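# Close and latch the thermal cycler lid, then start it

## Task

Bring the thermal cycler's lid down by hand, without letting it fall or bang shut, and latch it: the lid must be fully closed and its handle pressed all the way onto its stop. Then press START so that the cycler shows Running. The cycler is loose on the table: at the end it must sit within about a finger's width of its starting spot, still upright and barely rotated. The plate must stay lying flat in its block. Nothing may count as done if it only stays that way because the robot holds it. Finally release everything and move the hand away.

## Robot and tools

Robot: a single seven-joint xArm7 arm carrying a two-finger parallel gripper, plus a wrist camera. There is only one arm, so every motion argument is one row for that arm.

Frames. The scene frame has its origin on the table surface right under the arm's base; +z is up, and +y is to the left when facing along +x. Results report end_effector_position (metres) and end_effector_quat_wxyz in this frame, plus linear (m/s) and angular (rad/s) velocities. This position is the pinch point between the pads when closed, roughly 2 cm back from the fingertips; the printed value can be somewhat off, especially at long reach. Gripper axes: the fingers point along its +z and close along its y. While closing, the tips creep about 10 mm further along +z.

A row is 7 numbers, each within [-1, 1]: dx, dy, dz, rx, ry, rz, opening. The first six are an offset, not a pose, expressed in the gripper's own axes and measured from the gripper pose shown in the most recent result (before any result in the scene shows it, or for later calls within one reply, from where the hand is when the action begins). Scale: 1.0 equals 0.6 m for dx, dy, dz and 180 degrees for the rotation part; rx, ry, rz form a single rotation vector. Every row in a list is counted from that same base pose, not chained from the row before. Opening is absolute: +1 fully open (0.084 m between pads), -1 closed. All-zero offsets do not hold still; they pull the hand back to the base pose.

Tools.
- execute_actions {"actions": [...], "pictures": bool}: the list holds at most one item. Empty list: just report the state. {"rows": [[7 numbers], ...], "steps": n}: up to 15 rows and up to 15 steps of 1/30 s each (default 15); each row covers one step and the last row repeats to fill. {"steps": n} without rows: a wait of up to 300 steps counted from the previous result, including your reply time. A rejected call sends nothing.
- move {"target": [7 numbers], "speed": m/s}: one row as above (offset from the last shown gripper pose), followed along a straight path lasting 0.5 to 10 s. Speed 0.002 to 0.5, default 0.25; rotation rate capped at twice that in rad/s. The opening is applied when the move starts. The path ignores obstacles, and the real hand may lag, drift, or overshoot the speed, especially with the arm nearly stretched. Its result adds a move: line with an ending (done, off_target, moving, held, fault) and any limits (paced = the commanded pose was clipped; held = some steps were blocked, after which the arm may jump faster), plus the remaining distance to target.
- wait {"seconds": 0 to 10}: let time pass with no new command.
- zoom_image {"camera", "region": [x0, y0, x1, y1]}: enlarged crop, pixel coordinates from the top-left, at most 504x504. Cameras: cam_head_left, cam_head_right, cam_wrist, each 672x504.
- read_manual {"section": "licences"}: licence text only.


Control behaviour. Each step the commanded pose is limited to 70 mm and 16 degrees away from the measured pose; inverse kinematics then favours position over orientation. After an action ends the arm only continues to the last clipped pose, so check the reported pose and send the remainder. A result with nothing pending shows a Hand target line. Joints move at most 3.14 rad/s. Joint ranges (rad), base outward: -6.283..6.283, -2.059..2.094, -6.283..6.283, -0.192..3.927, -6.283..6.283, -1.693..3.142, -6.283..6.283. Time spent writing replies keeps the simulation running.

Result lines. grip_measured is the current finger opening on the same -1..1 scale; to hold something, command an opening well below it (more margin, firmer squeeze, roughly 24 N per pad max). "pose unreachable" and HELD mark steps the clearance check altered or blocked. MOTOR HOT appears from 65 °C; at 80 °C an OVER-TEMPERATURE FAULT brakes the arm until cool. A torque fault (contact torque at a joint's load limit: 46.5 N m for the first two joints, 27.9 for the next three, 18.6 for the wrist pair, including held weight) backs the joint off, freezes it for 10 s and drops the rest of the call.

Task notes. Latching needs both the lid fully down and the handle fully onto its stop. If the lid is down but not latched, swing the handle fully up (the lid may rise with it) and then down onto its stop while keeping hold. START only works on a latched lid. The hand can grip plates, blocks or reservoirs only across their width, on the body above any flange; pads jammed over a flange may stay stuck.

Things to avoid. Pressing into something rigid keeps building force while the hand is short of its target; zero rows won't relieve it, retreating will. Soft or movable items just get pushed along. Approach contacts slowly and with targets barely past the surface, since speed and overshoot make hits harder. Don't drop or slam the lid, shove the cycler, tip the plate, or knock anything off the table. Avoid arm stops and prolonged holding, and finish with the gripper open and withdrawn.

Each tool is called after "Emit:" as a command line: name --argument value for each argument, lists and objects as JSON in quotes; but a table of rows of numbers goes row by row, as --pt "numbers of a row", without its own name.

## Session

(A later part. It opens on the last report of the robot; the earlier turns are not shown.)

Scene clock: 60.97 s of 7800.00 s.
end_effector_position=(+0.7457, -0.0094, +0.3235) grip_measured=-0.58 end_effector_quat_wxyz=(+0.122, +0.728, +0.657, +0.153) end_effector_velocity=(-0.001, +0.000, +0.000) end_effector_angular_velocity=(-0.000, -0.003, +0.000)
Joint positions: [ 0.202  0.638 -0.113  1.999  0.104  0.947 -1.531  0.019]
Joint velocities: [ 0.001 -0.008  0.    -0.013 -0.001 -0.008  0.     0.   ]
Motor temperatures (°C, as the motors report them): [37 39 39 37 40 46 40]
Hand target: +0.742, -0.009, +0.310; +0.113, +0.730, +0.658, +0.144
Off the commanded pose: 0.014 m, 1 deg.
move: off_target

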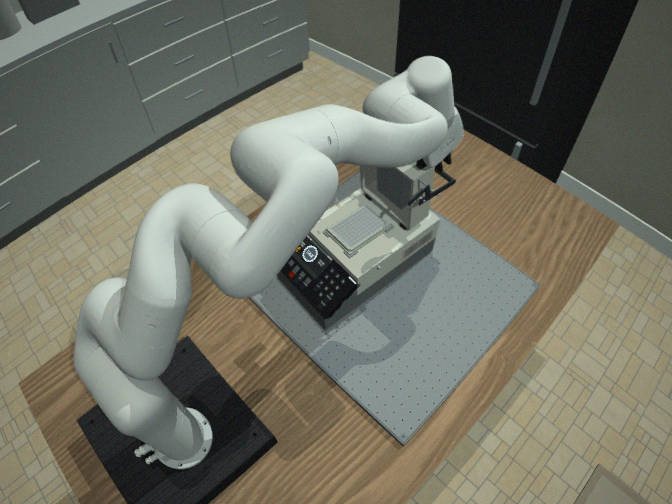

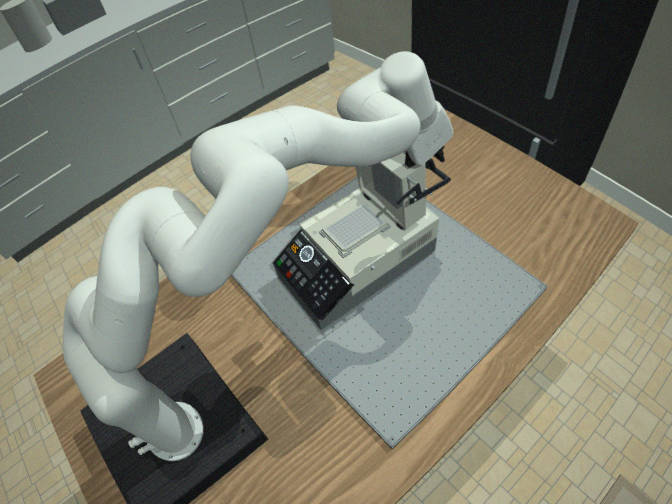

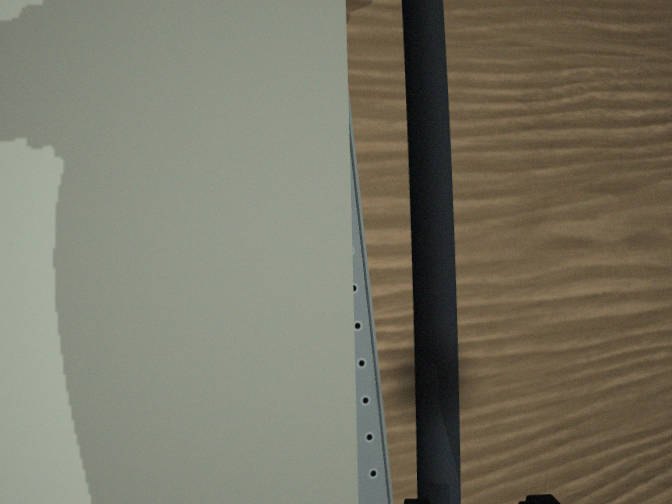

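Emit:
execute_actions --actions '[{"rows":[[0,0.004,-0.006,0,0,0,-1],[0,0.004,-0.006,0,0,0,-1],[0,0.004,-0.006,0,0,0,-1],[0,0.004,-0.006,0,0,0,-1],[0,0.004,-0.006,0,0,0,-1],[0,0.004,-0.004,0,0,0,-1],[0,0.004,0,0,0,0,-1],[0,0.004,0.005,0,0,0,-1],[0,0.004,0.01,0,0,0,-1],[0,0.004,0.015,0,0,0,-1],[0,0.004,0.02,0,0,0,-1]],"steps":15}]'

Scene clock: 63.97 s of 7800.00 s.
end_effector_position=(+0.7527, -0.0087, +0.3175) grip_measured=-1.00 end_effector_quat_wxyz=(+0.124, +0.727, +0.657, +0.156) end_effector_velocity=(+0.011, -0.003, -0.004) end_effector_angular_velocity=(-0.002, -0.023, -0.003)
Joint positions: [ 0.199  0.668 -0.11   2.028  0.106  0.941 -1.531  0.   ]
Joint velocities: [-0.005  0.031  0.     0.029  0.003 -0.025 -0.001  0.   ]
Motor temperatures (°C, as the motors report them): [37 39 38 37 40 46 40]
Hand target: +0.752, -0.009, +0.313; +0.122, +0.728, +0.657, +0.153
Off the commanded pose: 0.004 m, 0 deg.
Steps of this call (steps 1 to 75: nothing new was sent; steps 76 to 90: all 15 steps of this action). Readings (end_effector_position):
76: (+0.7453, -0.0092, +0.3232)
77: (+0.7448, -0.0090, +0.3216)
79: (+0.7445, -0.0085, +0.3200)
83: (+0.7453, -0.0077, +0.3205)
90: the state above

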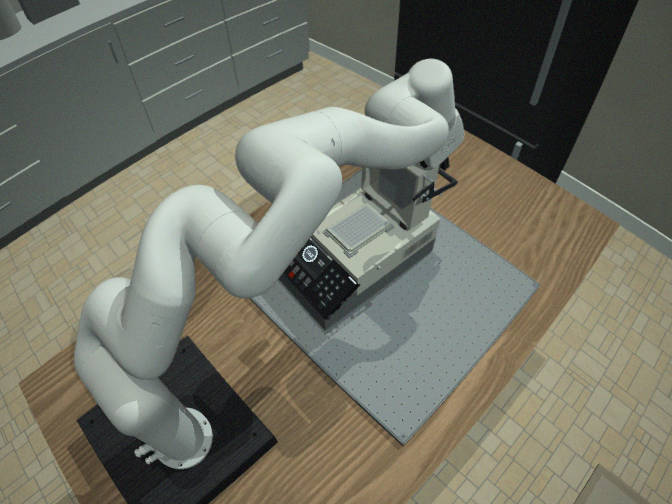

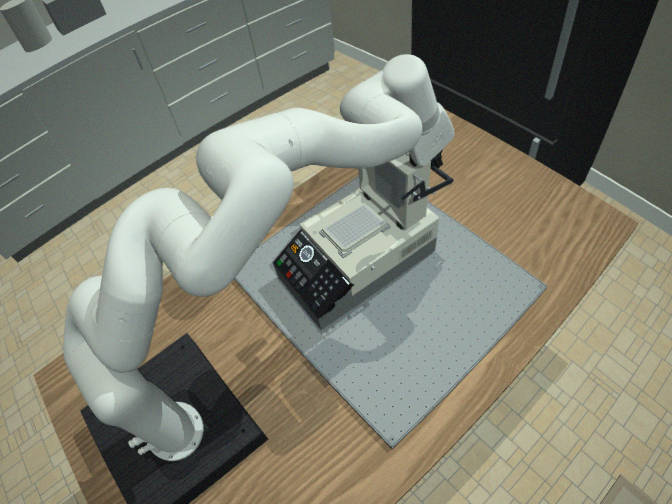

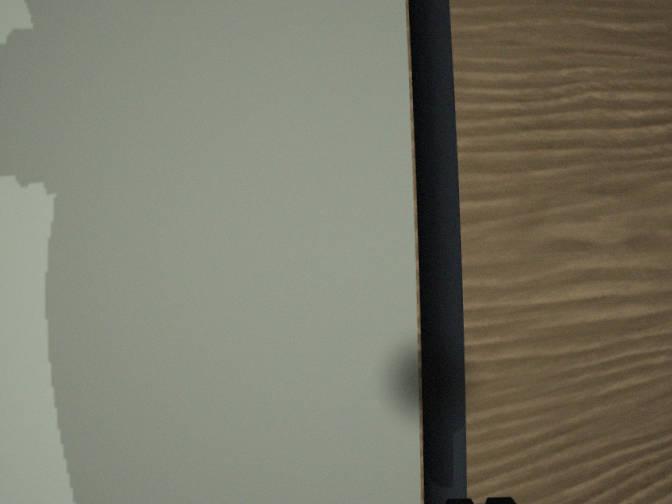

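Emit:
move --target '[0,0.02,-0.028,0.015,0,0,-1]' --speed 0.03

Emit:
move --target '[0,0.022,0,0,0,0,-1]' --speed 0.03

Scene clock: 66.07 s of 7800.00 s.
end_effector_position=(+0.7571, -0.0104, +0.3371) grip_measured=-1.00 end_effector_quat_wxyz=(+0.106, +0.730, +0.660, +0.140) end_effector_velocity=(+0.001, +0.000, +0.001) end_effector_angular_velocity=(+0.001, +0.007, +0.000)
Joint positions: [ 0.179  0.761 -0.105  2.262  0.109  1.128 -1.527  0.   ]
Joint velocities: [-0.002  0.016  0.001  0.034  0.001  0.025  0.002  0.   ]
Motor temperatures (°C, as the motors report them): [37 39 38 37 40 46 40]
Hand target: +0.757, -0.010, +0.338; +0.106, +0.730, +0.660, +0.140
Off the commanded pose: 0.001 m, 0 deg.
move: done

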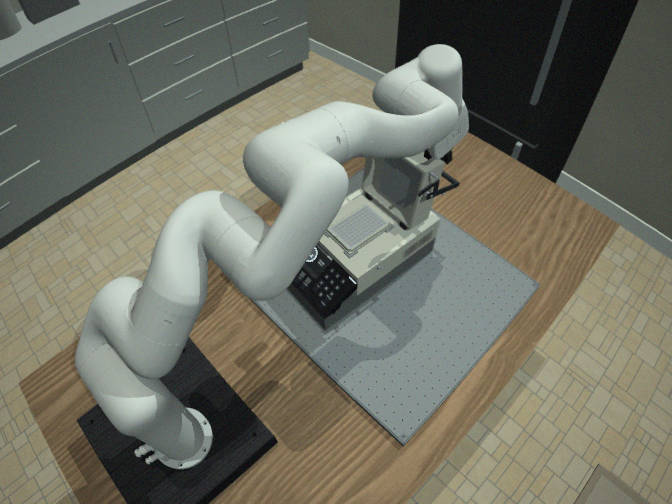

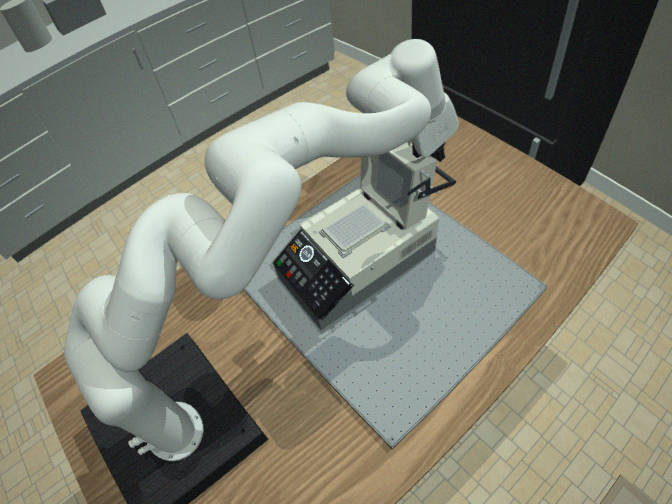

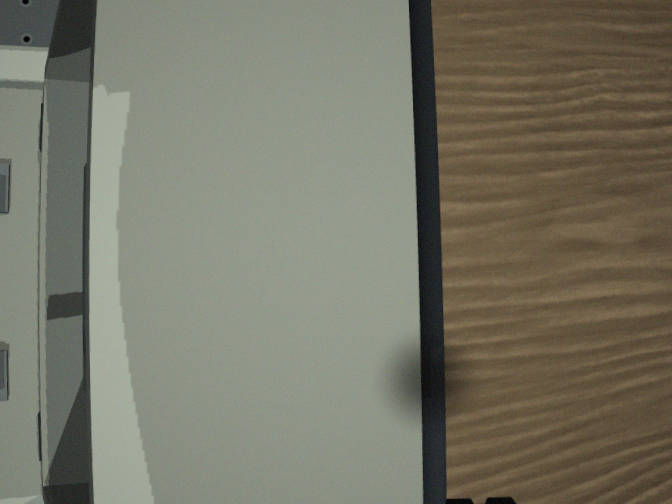

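Scene clock: 66.83 s of 7800.00 s.
end_effector_position=(+0.7691, -0.0118, +0.3413) grip_measured=-1.00 end_effector_quat_wxyz=(+0.107, +0.730, +0.660, +0.141) end_effector_velocity=(+0.002, -0.000, +0.003) end_effector_angular_velocity=(-0.001, +0.006, +0.000)
Joint positions: [ 0.163  0.873 -0.101  2.47   0.111  1.221 -1.521  0.   ]
Joint velocities: [-0.007  0.05   0.002  0.099 -0.     0.055  0.004  0.   ]
Motor temperatures (°C, as the motors report them): [37 39 38 37 40 46 40]
Hand target: +0.769, -0.012, +0.341; +0.106, +0.730, +0.660, +0.140
Off the commanded pose: 0.000 m, 0 deg.
move: done

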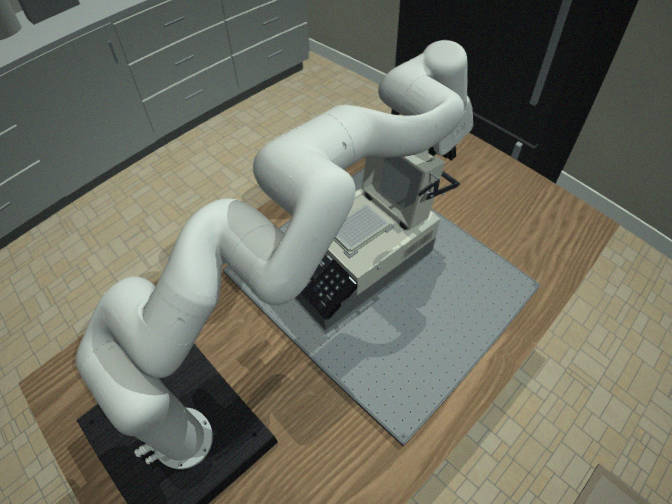

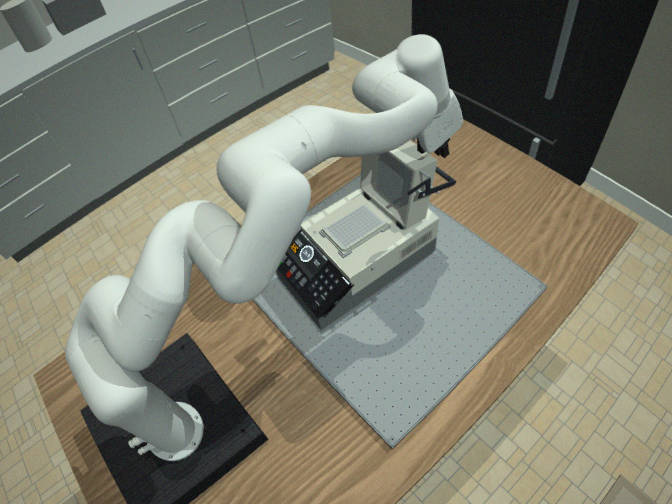

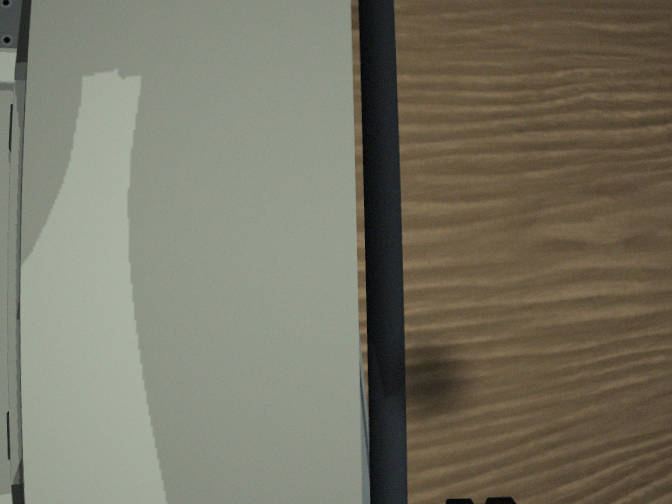

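Emit:
move --target '[0,0,0.006,0,0,0,-1]' --speed 0.02

Emit:
move --target '[0,-0.06,0.006,0,0,0,-1]' --speed 0.015

Scene clock: 69.20 s of 7800.00 s.
end_effector_position=(+0.7703, -0.0117, +0.3379) grip_measured=-1.00 end_effector_quat_wxyz=(+0.107, +0.730, +0.660, +0.141) end_effector_velocity=(+0.001, -0.000, +0.002) end_effector_angular_velocity=(-0.001, -0.005, +0.000)
Joint positions: [ 0.163  0.879 -0.101  2.471  0.112  1.216 -1.521  0.   ]
Joint velocities: [ 0.    -0.002 -0.    -0.001 -0.001 -0.004 -0.     0.   ]
Motor temperatures (°C, as the motors report them): [37 39 38 37 40 46 40]
Hand target: +0.770, -0.012, +0.338; +0.107, +0.730, +0.660, +0.141
Off the commanded pose: 0.000 m, 0 deg.
move: done

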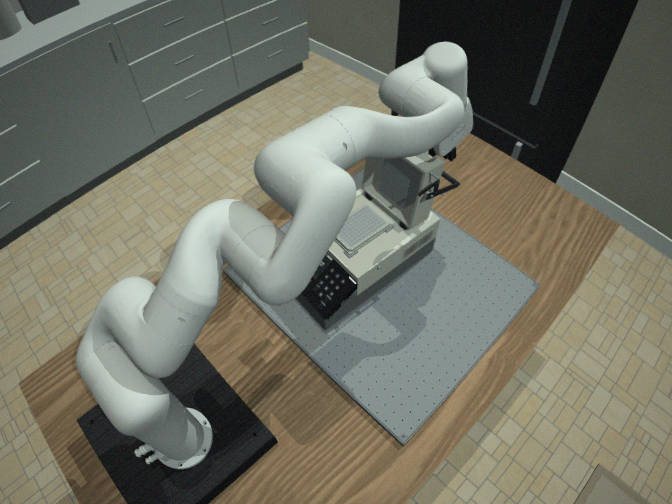

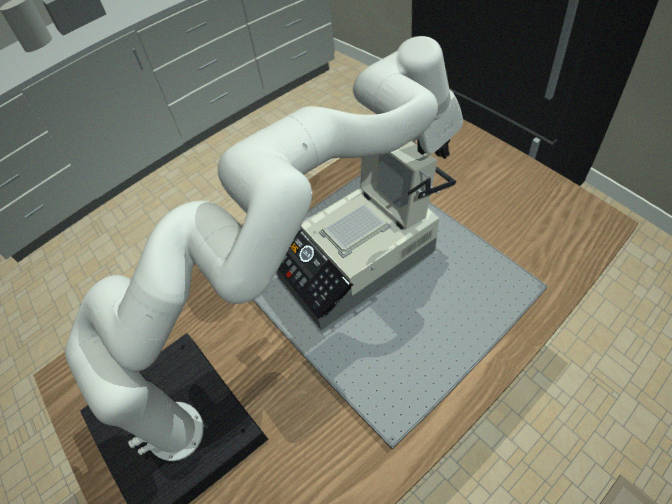

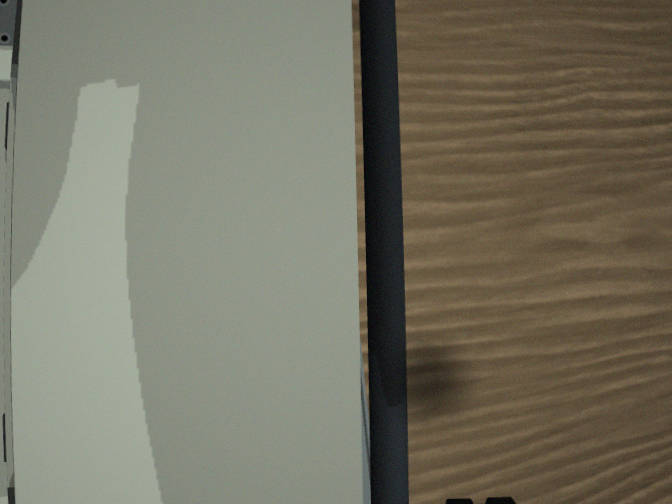

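Scene clock: 71.83 s of 7800.00 s.
end_effector_position=(+0.7386, -0.0079, +0.3239) grip_measured=-1.00 end_effector_quat_wxyz=(+0.108, +0.730, +0.660, +0.141) end_effector_velocity=(-0.001, +0.000, -0.001) end_effector_angular_velocity=(+0.000, -0.001, -0.000)
Joint positions: [ 0.199  0.641 -0.11   2.023  0.104  1.005 -1.531  0.   ]
Joint velocities: [ 0.001 -0.008 -0.    -0.017  0.    -0.009 -0.     0.   ]
Motor temperatures (°C, as the motors report them): [37 39 38 37 40 46 40]
Hand target: +0.738, -0.008, +0.322; +0.107, +0.730, +0.660, +0.140
Off the commanded pose: 0.002 m, 0 deg.
move: done

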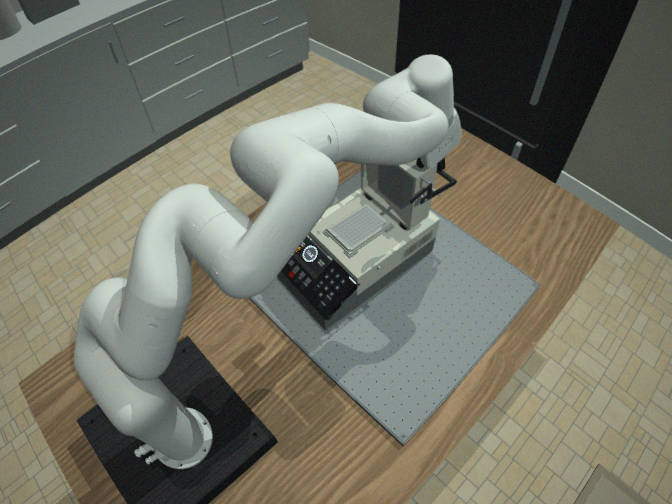

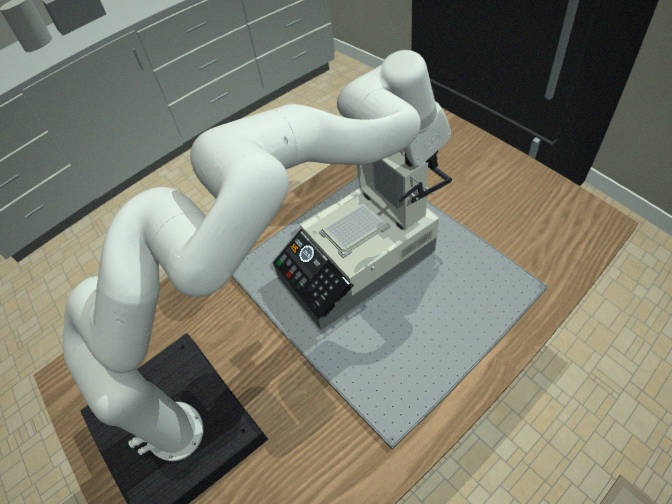

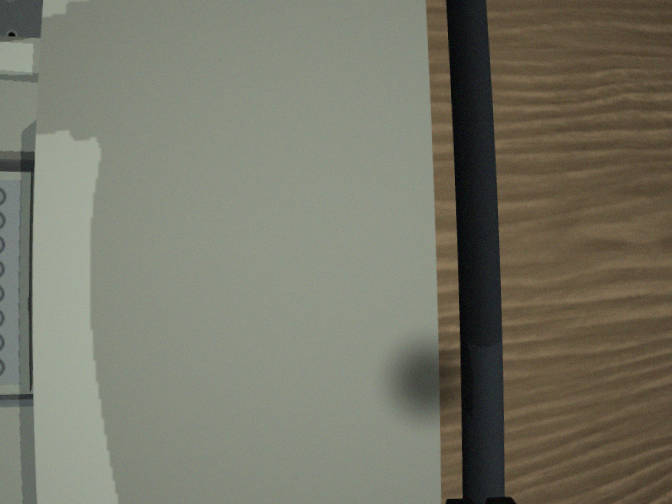

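Emit:
move --target '[0,-0.012,0.008,0.05,0,0,-1]' --speed 0.02

Scene clock: 77.77 s of 7800.00 s.
end_effector_position=(+0.7342, -0.0069, +0.3194) grip_measured=-1.00 end_effector_quat_wxyz=(+0.052, +0.736, +0.669, +0.091) end_effector_velocity=(-0.000, -0.000, -0.001) end_effector_angular_velocity=(+0.001, +0.007, +0.000)
Joint positions: [ 0.165  0.846 -0.096  2.418  0.114  1.346 -1.523  0.   ]
Joint velocities: [-0.003  0.017  0.001  0.032  0.001  0.021  0.001  0.   ]
Motor temperatures (°C, as the motors report them): [37 39 38 36 40 45 40]
Hand target: +0.733, -0.007, +0.317; +0.050, +0.736, +0.669, +0.089
Off the commanded pose: 0.003 m, 0 deg.
move: done

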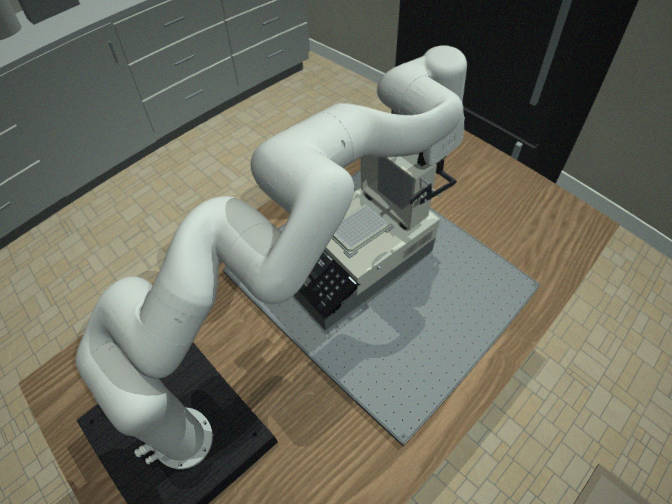

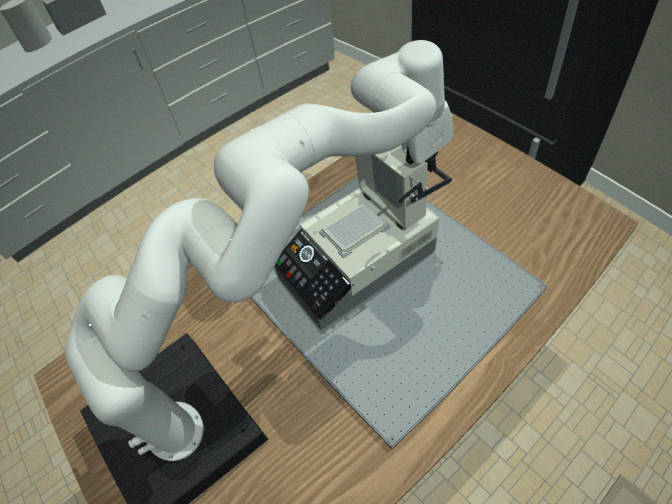

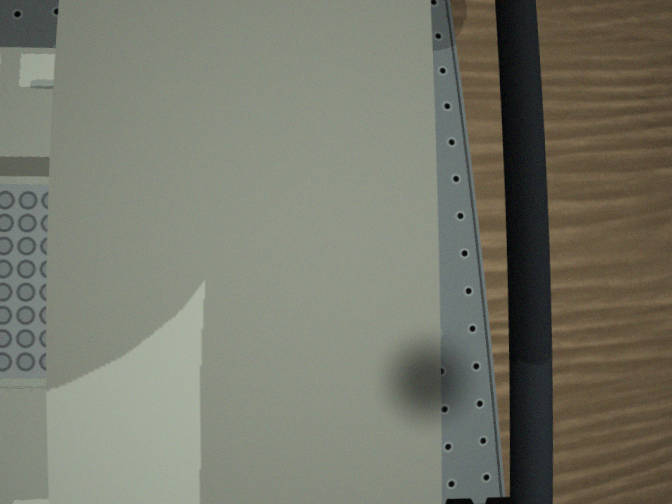

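Emit:
execute_actions --actions '[{"rows":[[0,0,-0.01,0,0,0,-0.9],[0,0.005,-0.01,0,0,0,-0.8],[0,0.012,-0.01,0,0,0,-0.7],[0,0.02,-0.008,0,0,0,-0.6],[0,0.024,-0.008,0,0,0,-0.55],[0,0.024,-0.008,0,0,0,-0.55],[0,0.024,-0.006,0,0,0,-0.55],[0,0.024,-0.002,0,0,0,-0.55],[0,0.024,0.004,0,0,0,-0.55],[0,0.024,0.012,0,0,0,-0.55],[0,0.024,0.02,0,0,0,-0.55],[0,0.024,0.025,0,0,0,-0.55]],"steps":15}]'

Emit:
wait --seconds 0.4

Scene clock: 80.63 s of 7800.00 s.
end_effector_position=(+0.7507, -0.0072, +0.3163) grip_measured=-0.58 end_effector_quat_wxyz=(+0.060, +0.734, +0.669, +0.101) end_effector_velocity=(+0.019, -0.002, -0.008) end_effector_angular_velocity=(-0.005, -0.044, -0.003)
Joint positions: [ 0.148  0.999 -0.088  2.675  0.117  1.423 -1.514  0.019]
Joint velocities: [-0.024  0.219  0.011  0.362 -0.005  0.096  0.015 -0.001]
Motor temperatures (°C, as the motors report them): [37 39 38 36 40 45 40]
Hand target: +0.750, -0.008, +0.307; +0.056, +0.735, +0.669, +0.096
Off the commanded pose: 0.009 m, 1 deg.
Steps of this call (steps 1 to 71: nothing new was sent; steps 72 to 86: all 15 steps of this action). Readings (end_effector_position):
72: (+0.7341, -0.0069, +0.3195)
73: (+0.7341, -0.0069, +0.3210)
75: (+0.7343, -0.0066, +0.3235)
79: (+0.7413, -0.0059, +0.3202)
86: the state above

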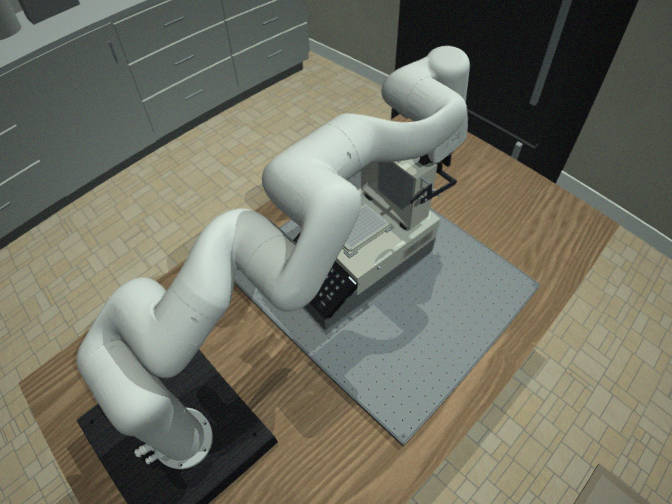

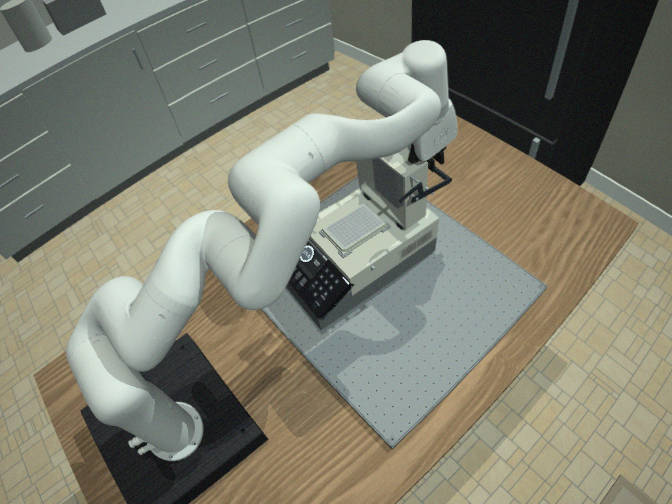

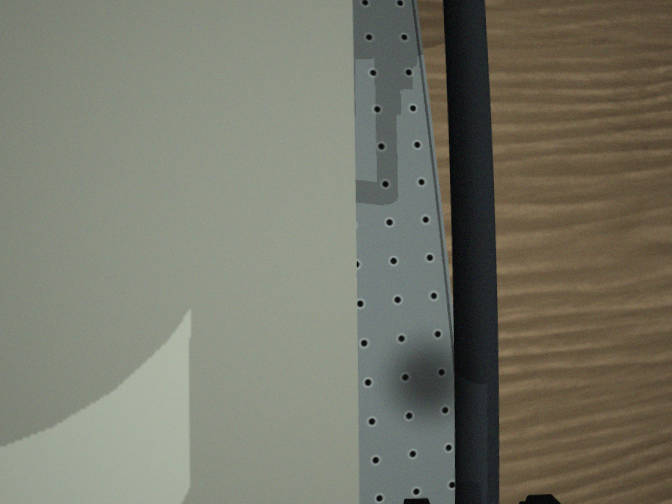

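Scene clock: 81.03 s of 7800.00 s.
end_effector_position=(+0.7519, -0.0075, +0.3160) grip_measured=-0.58 end_effector_quat_wxyz=(+0.061, +0.734, +0.668, +0.102) end_effector_velocity=(-0.000, -0.000, +0.000) end_effector_angular_velocity=(+0.001, -0.000, +0.000)
Joint positions: [ 0.145  1.02  -0.087  2.712  0.116  1.436 -1.513  0.019]
Joint velocities: [-0.001  0.001  0.     0.003  0.     0.001 -0.     0.   ]
Motor temperatures (°C, as the motors report them): [37 39 38 36 40 45 40]
Hand target: +0.750, -0.008, +0.307; +0.056, +0.735, +0.669, +0.096
Off the commanded pose: 0.008 m, 2 deg.
Steps of this call (steps 1 to 12: nothing new was sent). Readings (end_effector_position):
1: (+0.7513, -0.0073, +0.3161)
2: (+0.7516, -0.0073, +0.3160)
4: (+0.7519, -0.0074, +0.3159)
8: (+0.7519, -0.0074, +0.3160)
12: the state above

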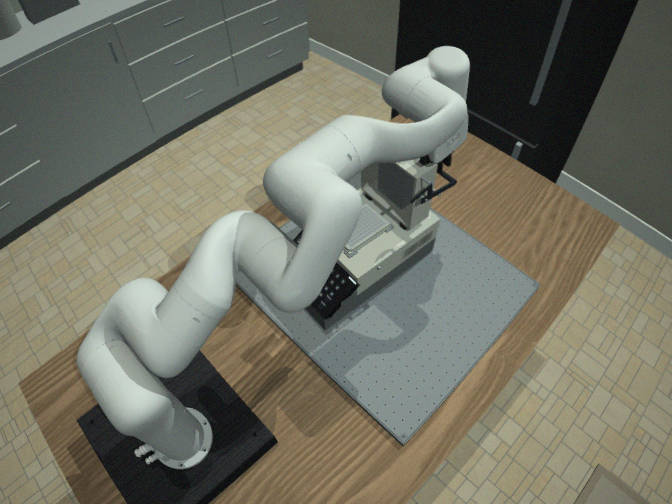

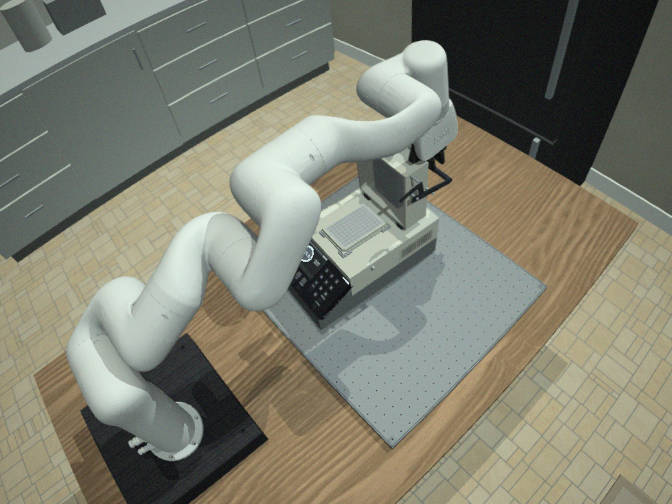

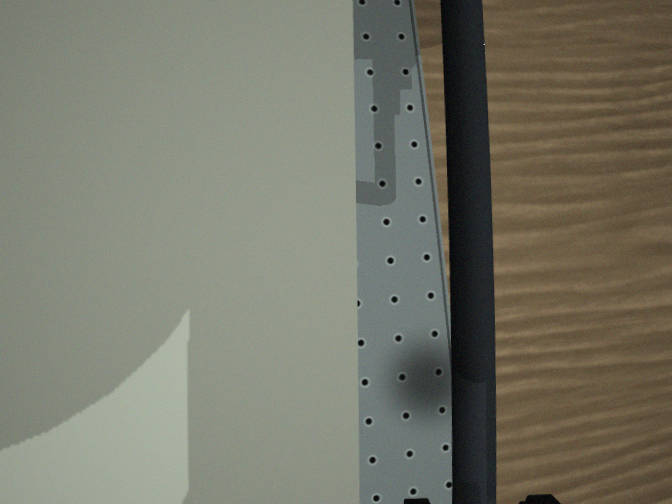

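Emit:
execute_actions --actions '[{"rows":[[0,0,-0.006,0,0,0,-0.6],[0,0,-0.006,0,0,0,-0.65],[0,0.002,-0.006,0,0,0,-0.68],[0,0.003,-0.006,0,0,0,-0.68],[0,0.003,-0.006,0,0,0,-0.68],[0,0.003,-0.004,0,0,0,-0.68],[0,0.003,0,0,0,0,-0.68],[0,0.003,0.005,0,0,0,-0.68],[0,0.003,0.01,0,0,0,-0.68],[0,0.003,0.015,0,0,0,-0.68],[0,0.003,0.02,0,0,0,-0.68]],"steps":15}]'

Emit:
wait --seconds 0.3

Scene clock: 83.83 s of 7800.00 s.
end_effector_position=(+0.7573, -0.0079, +0.3134) grip_measured=-0.71 end_effector_quat_wxyz=(+0.067, +0.734, +0.668, +0.107) end_effector_velocity=(+0.009, -0.001, -0.001) end_effector_angular_velocity=(-0.002, -0.031, -0.001)
Joint positions: [ 0.144  1.03  -0.085  2.716  0.114  1.413 -1.513  0.013]
Joint velocities: [-0.001  0.019  0.002  0.018 -0.002 -0.031  0.     0.   ]
Motor temperatures (°C, as the motors report them): [37 39 38 36 40 46 40]
Hand target: +0.756, -0.007, +0.305; +0.062, +0.734, +0.668, +0.102
Off the commanded pose: 0.009 m, 1 deg.
elbow stopped short: the move would have taken joint 4 (elbow) straighter than the controller allows; a more bent joint 4 avoids this.
Steps of this call (steps 1 to 69: nothing new was sent; steps 70 to 84: all 15 steps of this action). Readings (end_effector_position):
70: (+0.7518, -0.0077, +0.3160)
71: (+0.7515, -0.0076, +0.3164)
73: (+0.7508, -0.0074, +0.3162)
77: (+0.7519, -0.0075, +0.3160)
84: the state above

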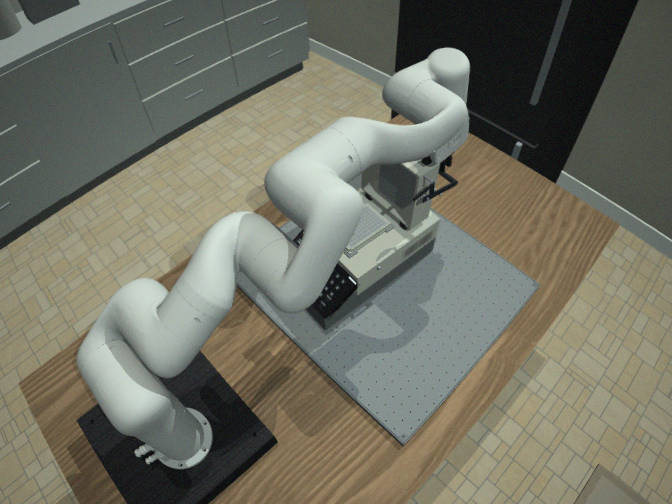

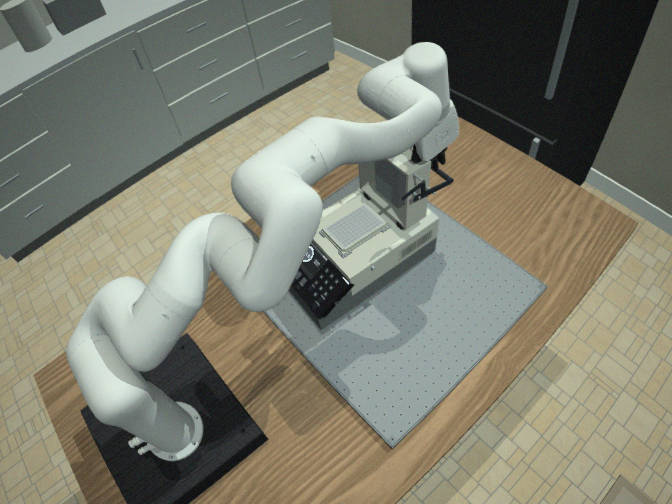

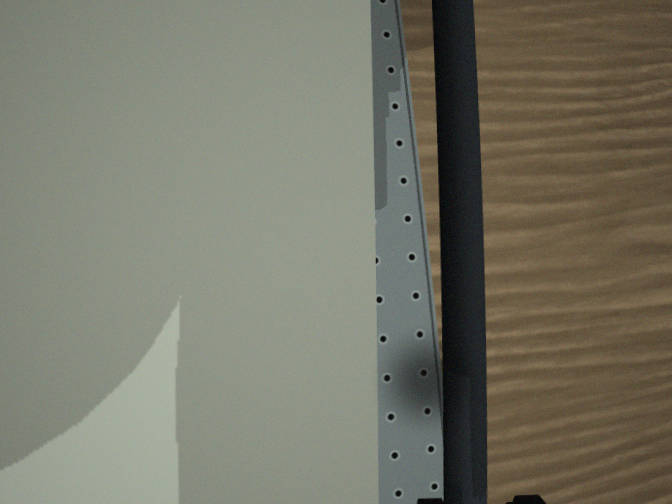

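Scene clock: 84.13 s of 7800.00 s.
end_effector_position=(+0.7579, -0.0078, +0.3133) grip_measured=-0.71 end_effector_quat_wxyz=(+0.068, +0.733, +0.668, +0.108) end_effector_velocity=(+0.000, +0.001, -0.001) end_effector_angular_velocity=(+0.001, -0.001, +0.001)
Joint positions: [ 0.145  1.031 -0.085  2.717  0.114  1.411 -1.513  0.013]
Joint velocities: [ 0.     0.     0.002 -0.001 -0.    -0.003 -0.    -0.   ]
Motor temperatures (°C, as the motors report them): [37 39 38 36 40 46 40]
Hand target: +0.756, -0.007, +0.305; +0.062, +0.734, +0.668, +0.102
Off the commanded pose: 0.009 m, 1 deg.
Steps of this call (steps 1 to 9: nothing new was sent). Readings (end_effector_position):
1: (+0.7576, -0.0079, +0.3133)
2: (+0.7577, -0.0079, +0.3133)
4: (+0.7579, -0.0079, +0.3133)
8: (+0.7579, -0.0078, +0.3133)
9: the state above

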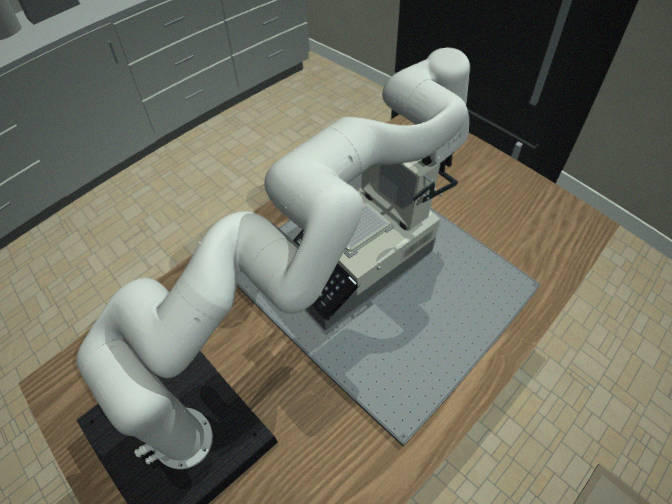

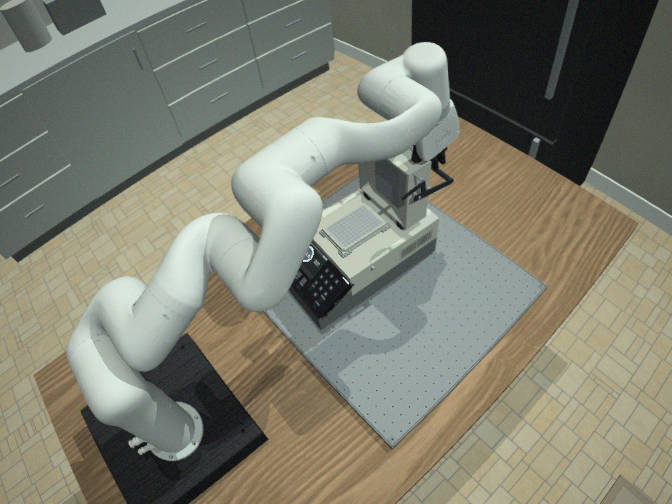

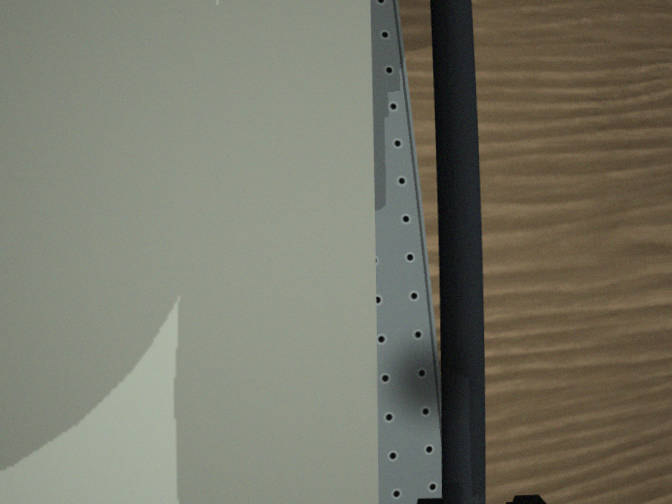

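Emit:
move --target '[0,-0.04,0.012,0,0,0,-0.6]' --speed 0.015

Scene clock: 88.27 s of 7800.00 s.
end_effector_position=(+0.7416, -0.0051, +0.3193) grip_measured=-0.63 end_effector_quat_wxyz=(+0.080, +0.732, +0.666, +0.121) end_effector_velocity=(-0.002, -0.000, -0.001) end_effector_angular_velocity=(-0.000, -0.002, -0.000)
Joint positions: [ 0.182  0.745 -0.099  2.213  0.114  1.161 -1.532  0.016]
Joint velocities: [ 0.001 -0.015  0.001 -0.027 -0.002 -0.015 -0.    -0.   ]
Motor temperatures (°C, as the motors report them): [37 39 38 36 40 46 40]
Hand target: +0.737, -0.005, +0.301; +0.068, +0.734, +0.667, +0.108
Off the commanded pose: 0.019 m, 2 deg.
move: off_target

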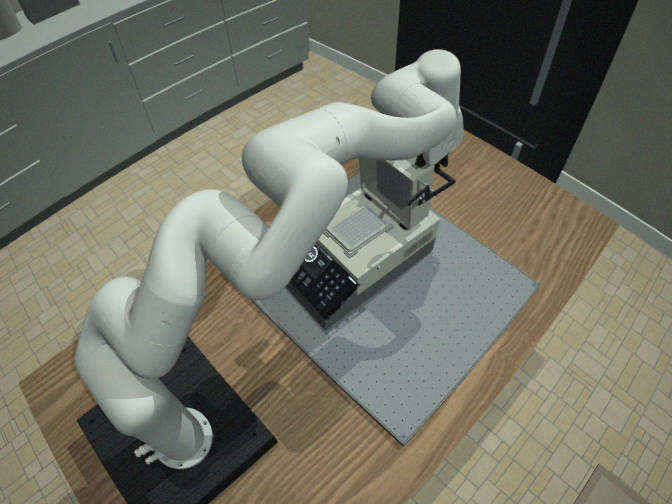

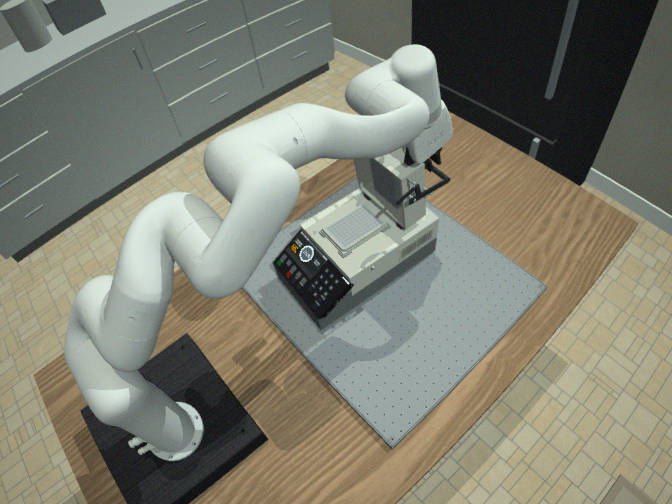

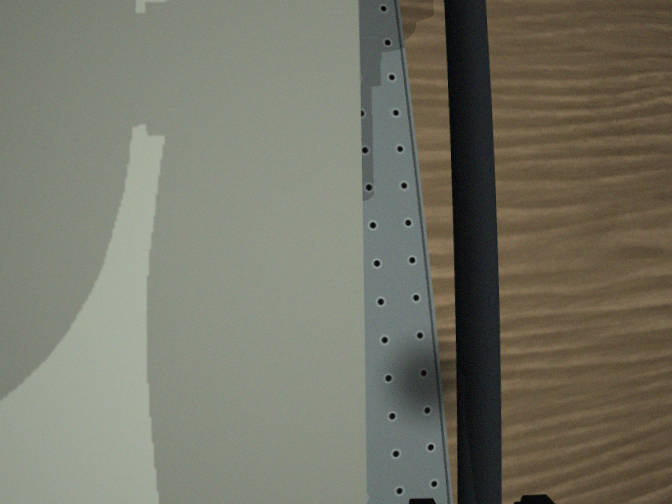

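Emit:
execute_actions --actions '[{"rows":[[0,0,-0.008,0,0,0,-0.6],[0,0,-0.008,0,0,0,-0.6],[0,0.003,-0.008,0,0,0,-0.6],[0,0.008,-0.008,0,0,0,-0.6],[0,0.011,-0.008,0,0,0,-0.6],[0,0.011,-0.008,0,0,0,-0.6],[0,0.011,-0.008,0,0,0,-0.6],[0,0.011,-0.008,0,0,0,-0.6],[0,0.011,-0.008,0,0,0,-0.6]],"steps":10}]'

Emit:
execute_actions --actions '[{"rows":[[0,0,0.008,0,0,0,-0.6],[0,0,0.016,0,0,0,-0.6],[0,0,0.024,0,0,0,-0.6],[0,0,0.03,0,0,0,-0.6]],"steps":12}]'

Scene clock: 91.90 s of 7800.00 s.
end_effector_position=(+0.7446, -0.0027, +0.3212) grip_measured=-0.62 end_effector_quat_wxyz=(+0.076, +0.731, +0.668, +0.119) end_effector_velocity=(+0.009, -0.003, +0.002) end_effector_angular_velocity=(-0.003, +0.010, -0.002)
Joint positions: [ 0.178  0.779 -0.095  2.279  0.115  1.2   -1.53   0.017]
Joint velocities: [-0.014  0.089  0.004  0.162 -0.002  0.082  0.006  0.   ]
Motor temperatures (°C, as the motors report them): [37 39 38 36 40 46 40]
Hand target: +0.746, -0.006, +0.326; +0.080, +0.731, +0.666, +0.121
Off the commanded pose: 0.006 m, 0 deg.
Steps of this call (steps 1 to 90: nothing new was sent; then 0.30 s passed at rest; steps 91 to 100: all 10 steps of this action). Readings (end_effector_position):
91: (+0.7415, -0.0048, +0.3194)
92: (+0.7415, -0.0047, +0.3210)
94: (+0.7405, -0.0033, +0.3217)
98: (+0.7437, -0.0024, +0.3212)
100: the state above

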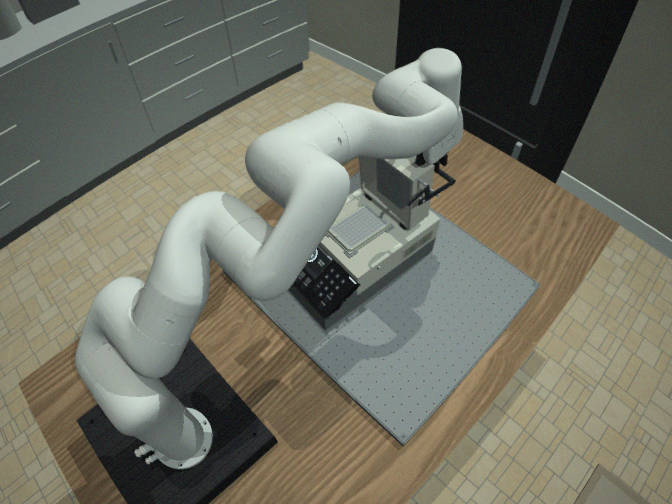

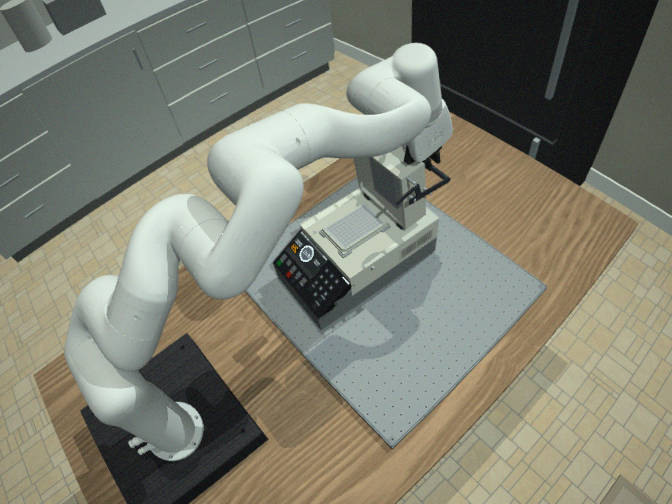

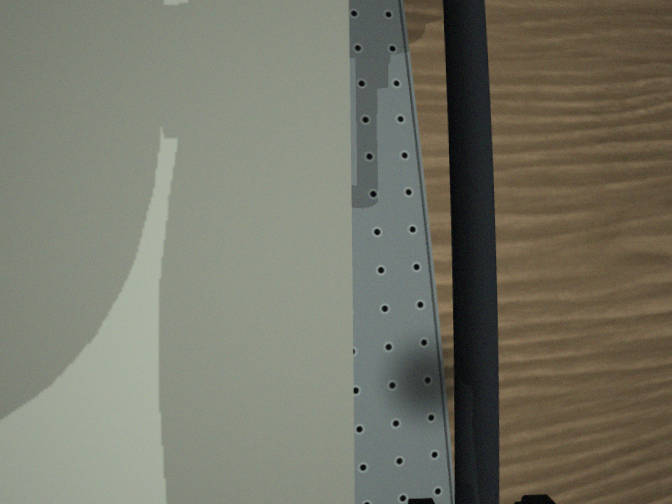

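Scene clock: 92.30 s of 7800.00 s.
end_effector_position=(+0.7527, -0.0030, +0.3173) grip_measured=-0.63 end_effector_quat_wxyz=(+0.085, +0.730, +0.666, +0.128) end_effector_velocity=(+0.003, +0.001, -0.001) end_effector_angular_velocity=(+0.001, -0.007, +0.002)
Joint positions: [ 0.178  0.792 -0.095  2.281  0.116  1.163 -1.531  0.016]
Joint velocities: [ 0.     0.01   0.001  0.011  0.001 -0.005 -0.001  0.   ]
Motor temperatures (°C, as the motors report them): [37 39 38 36 40 46 40]
Hand target: +0.749, -0.002, +0.304; +0.076, +0.731, +0.668, +0.119
Off the commanded pose: 0.014 m, 1 deg.
Steps of this call (steps 1 to 12: all 12 steps of this action). Readings (end_effector_position):
1: (+0.7449, -0.0028, +0.3212)
2: (+0.7452, -0.0026, +0.3206)
4: (+0.7475, -0.0027, +0.3189)
8: (+0.7518, -0.0031, +0.3173)
12: the state above

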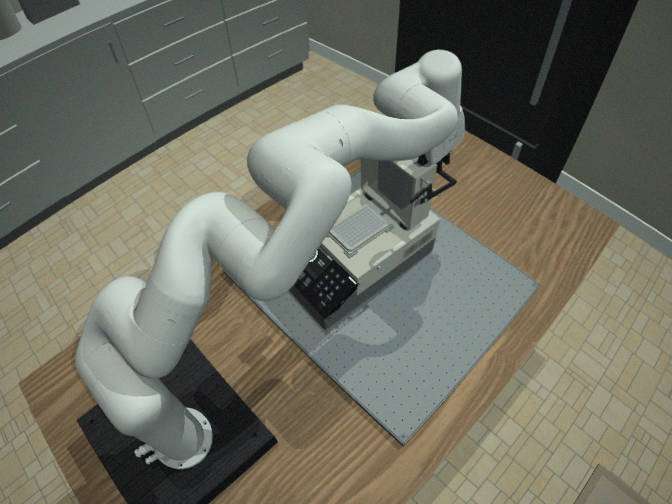

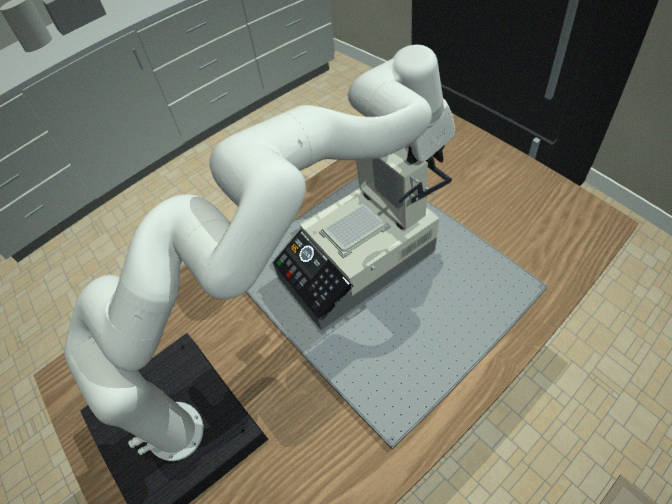

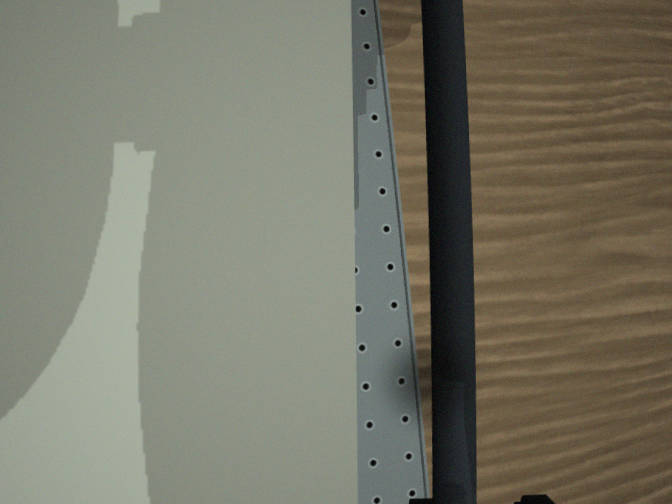

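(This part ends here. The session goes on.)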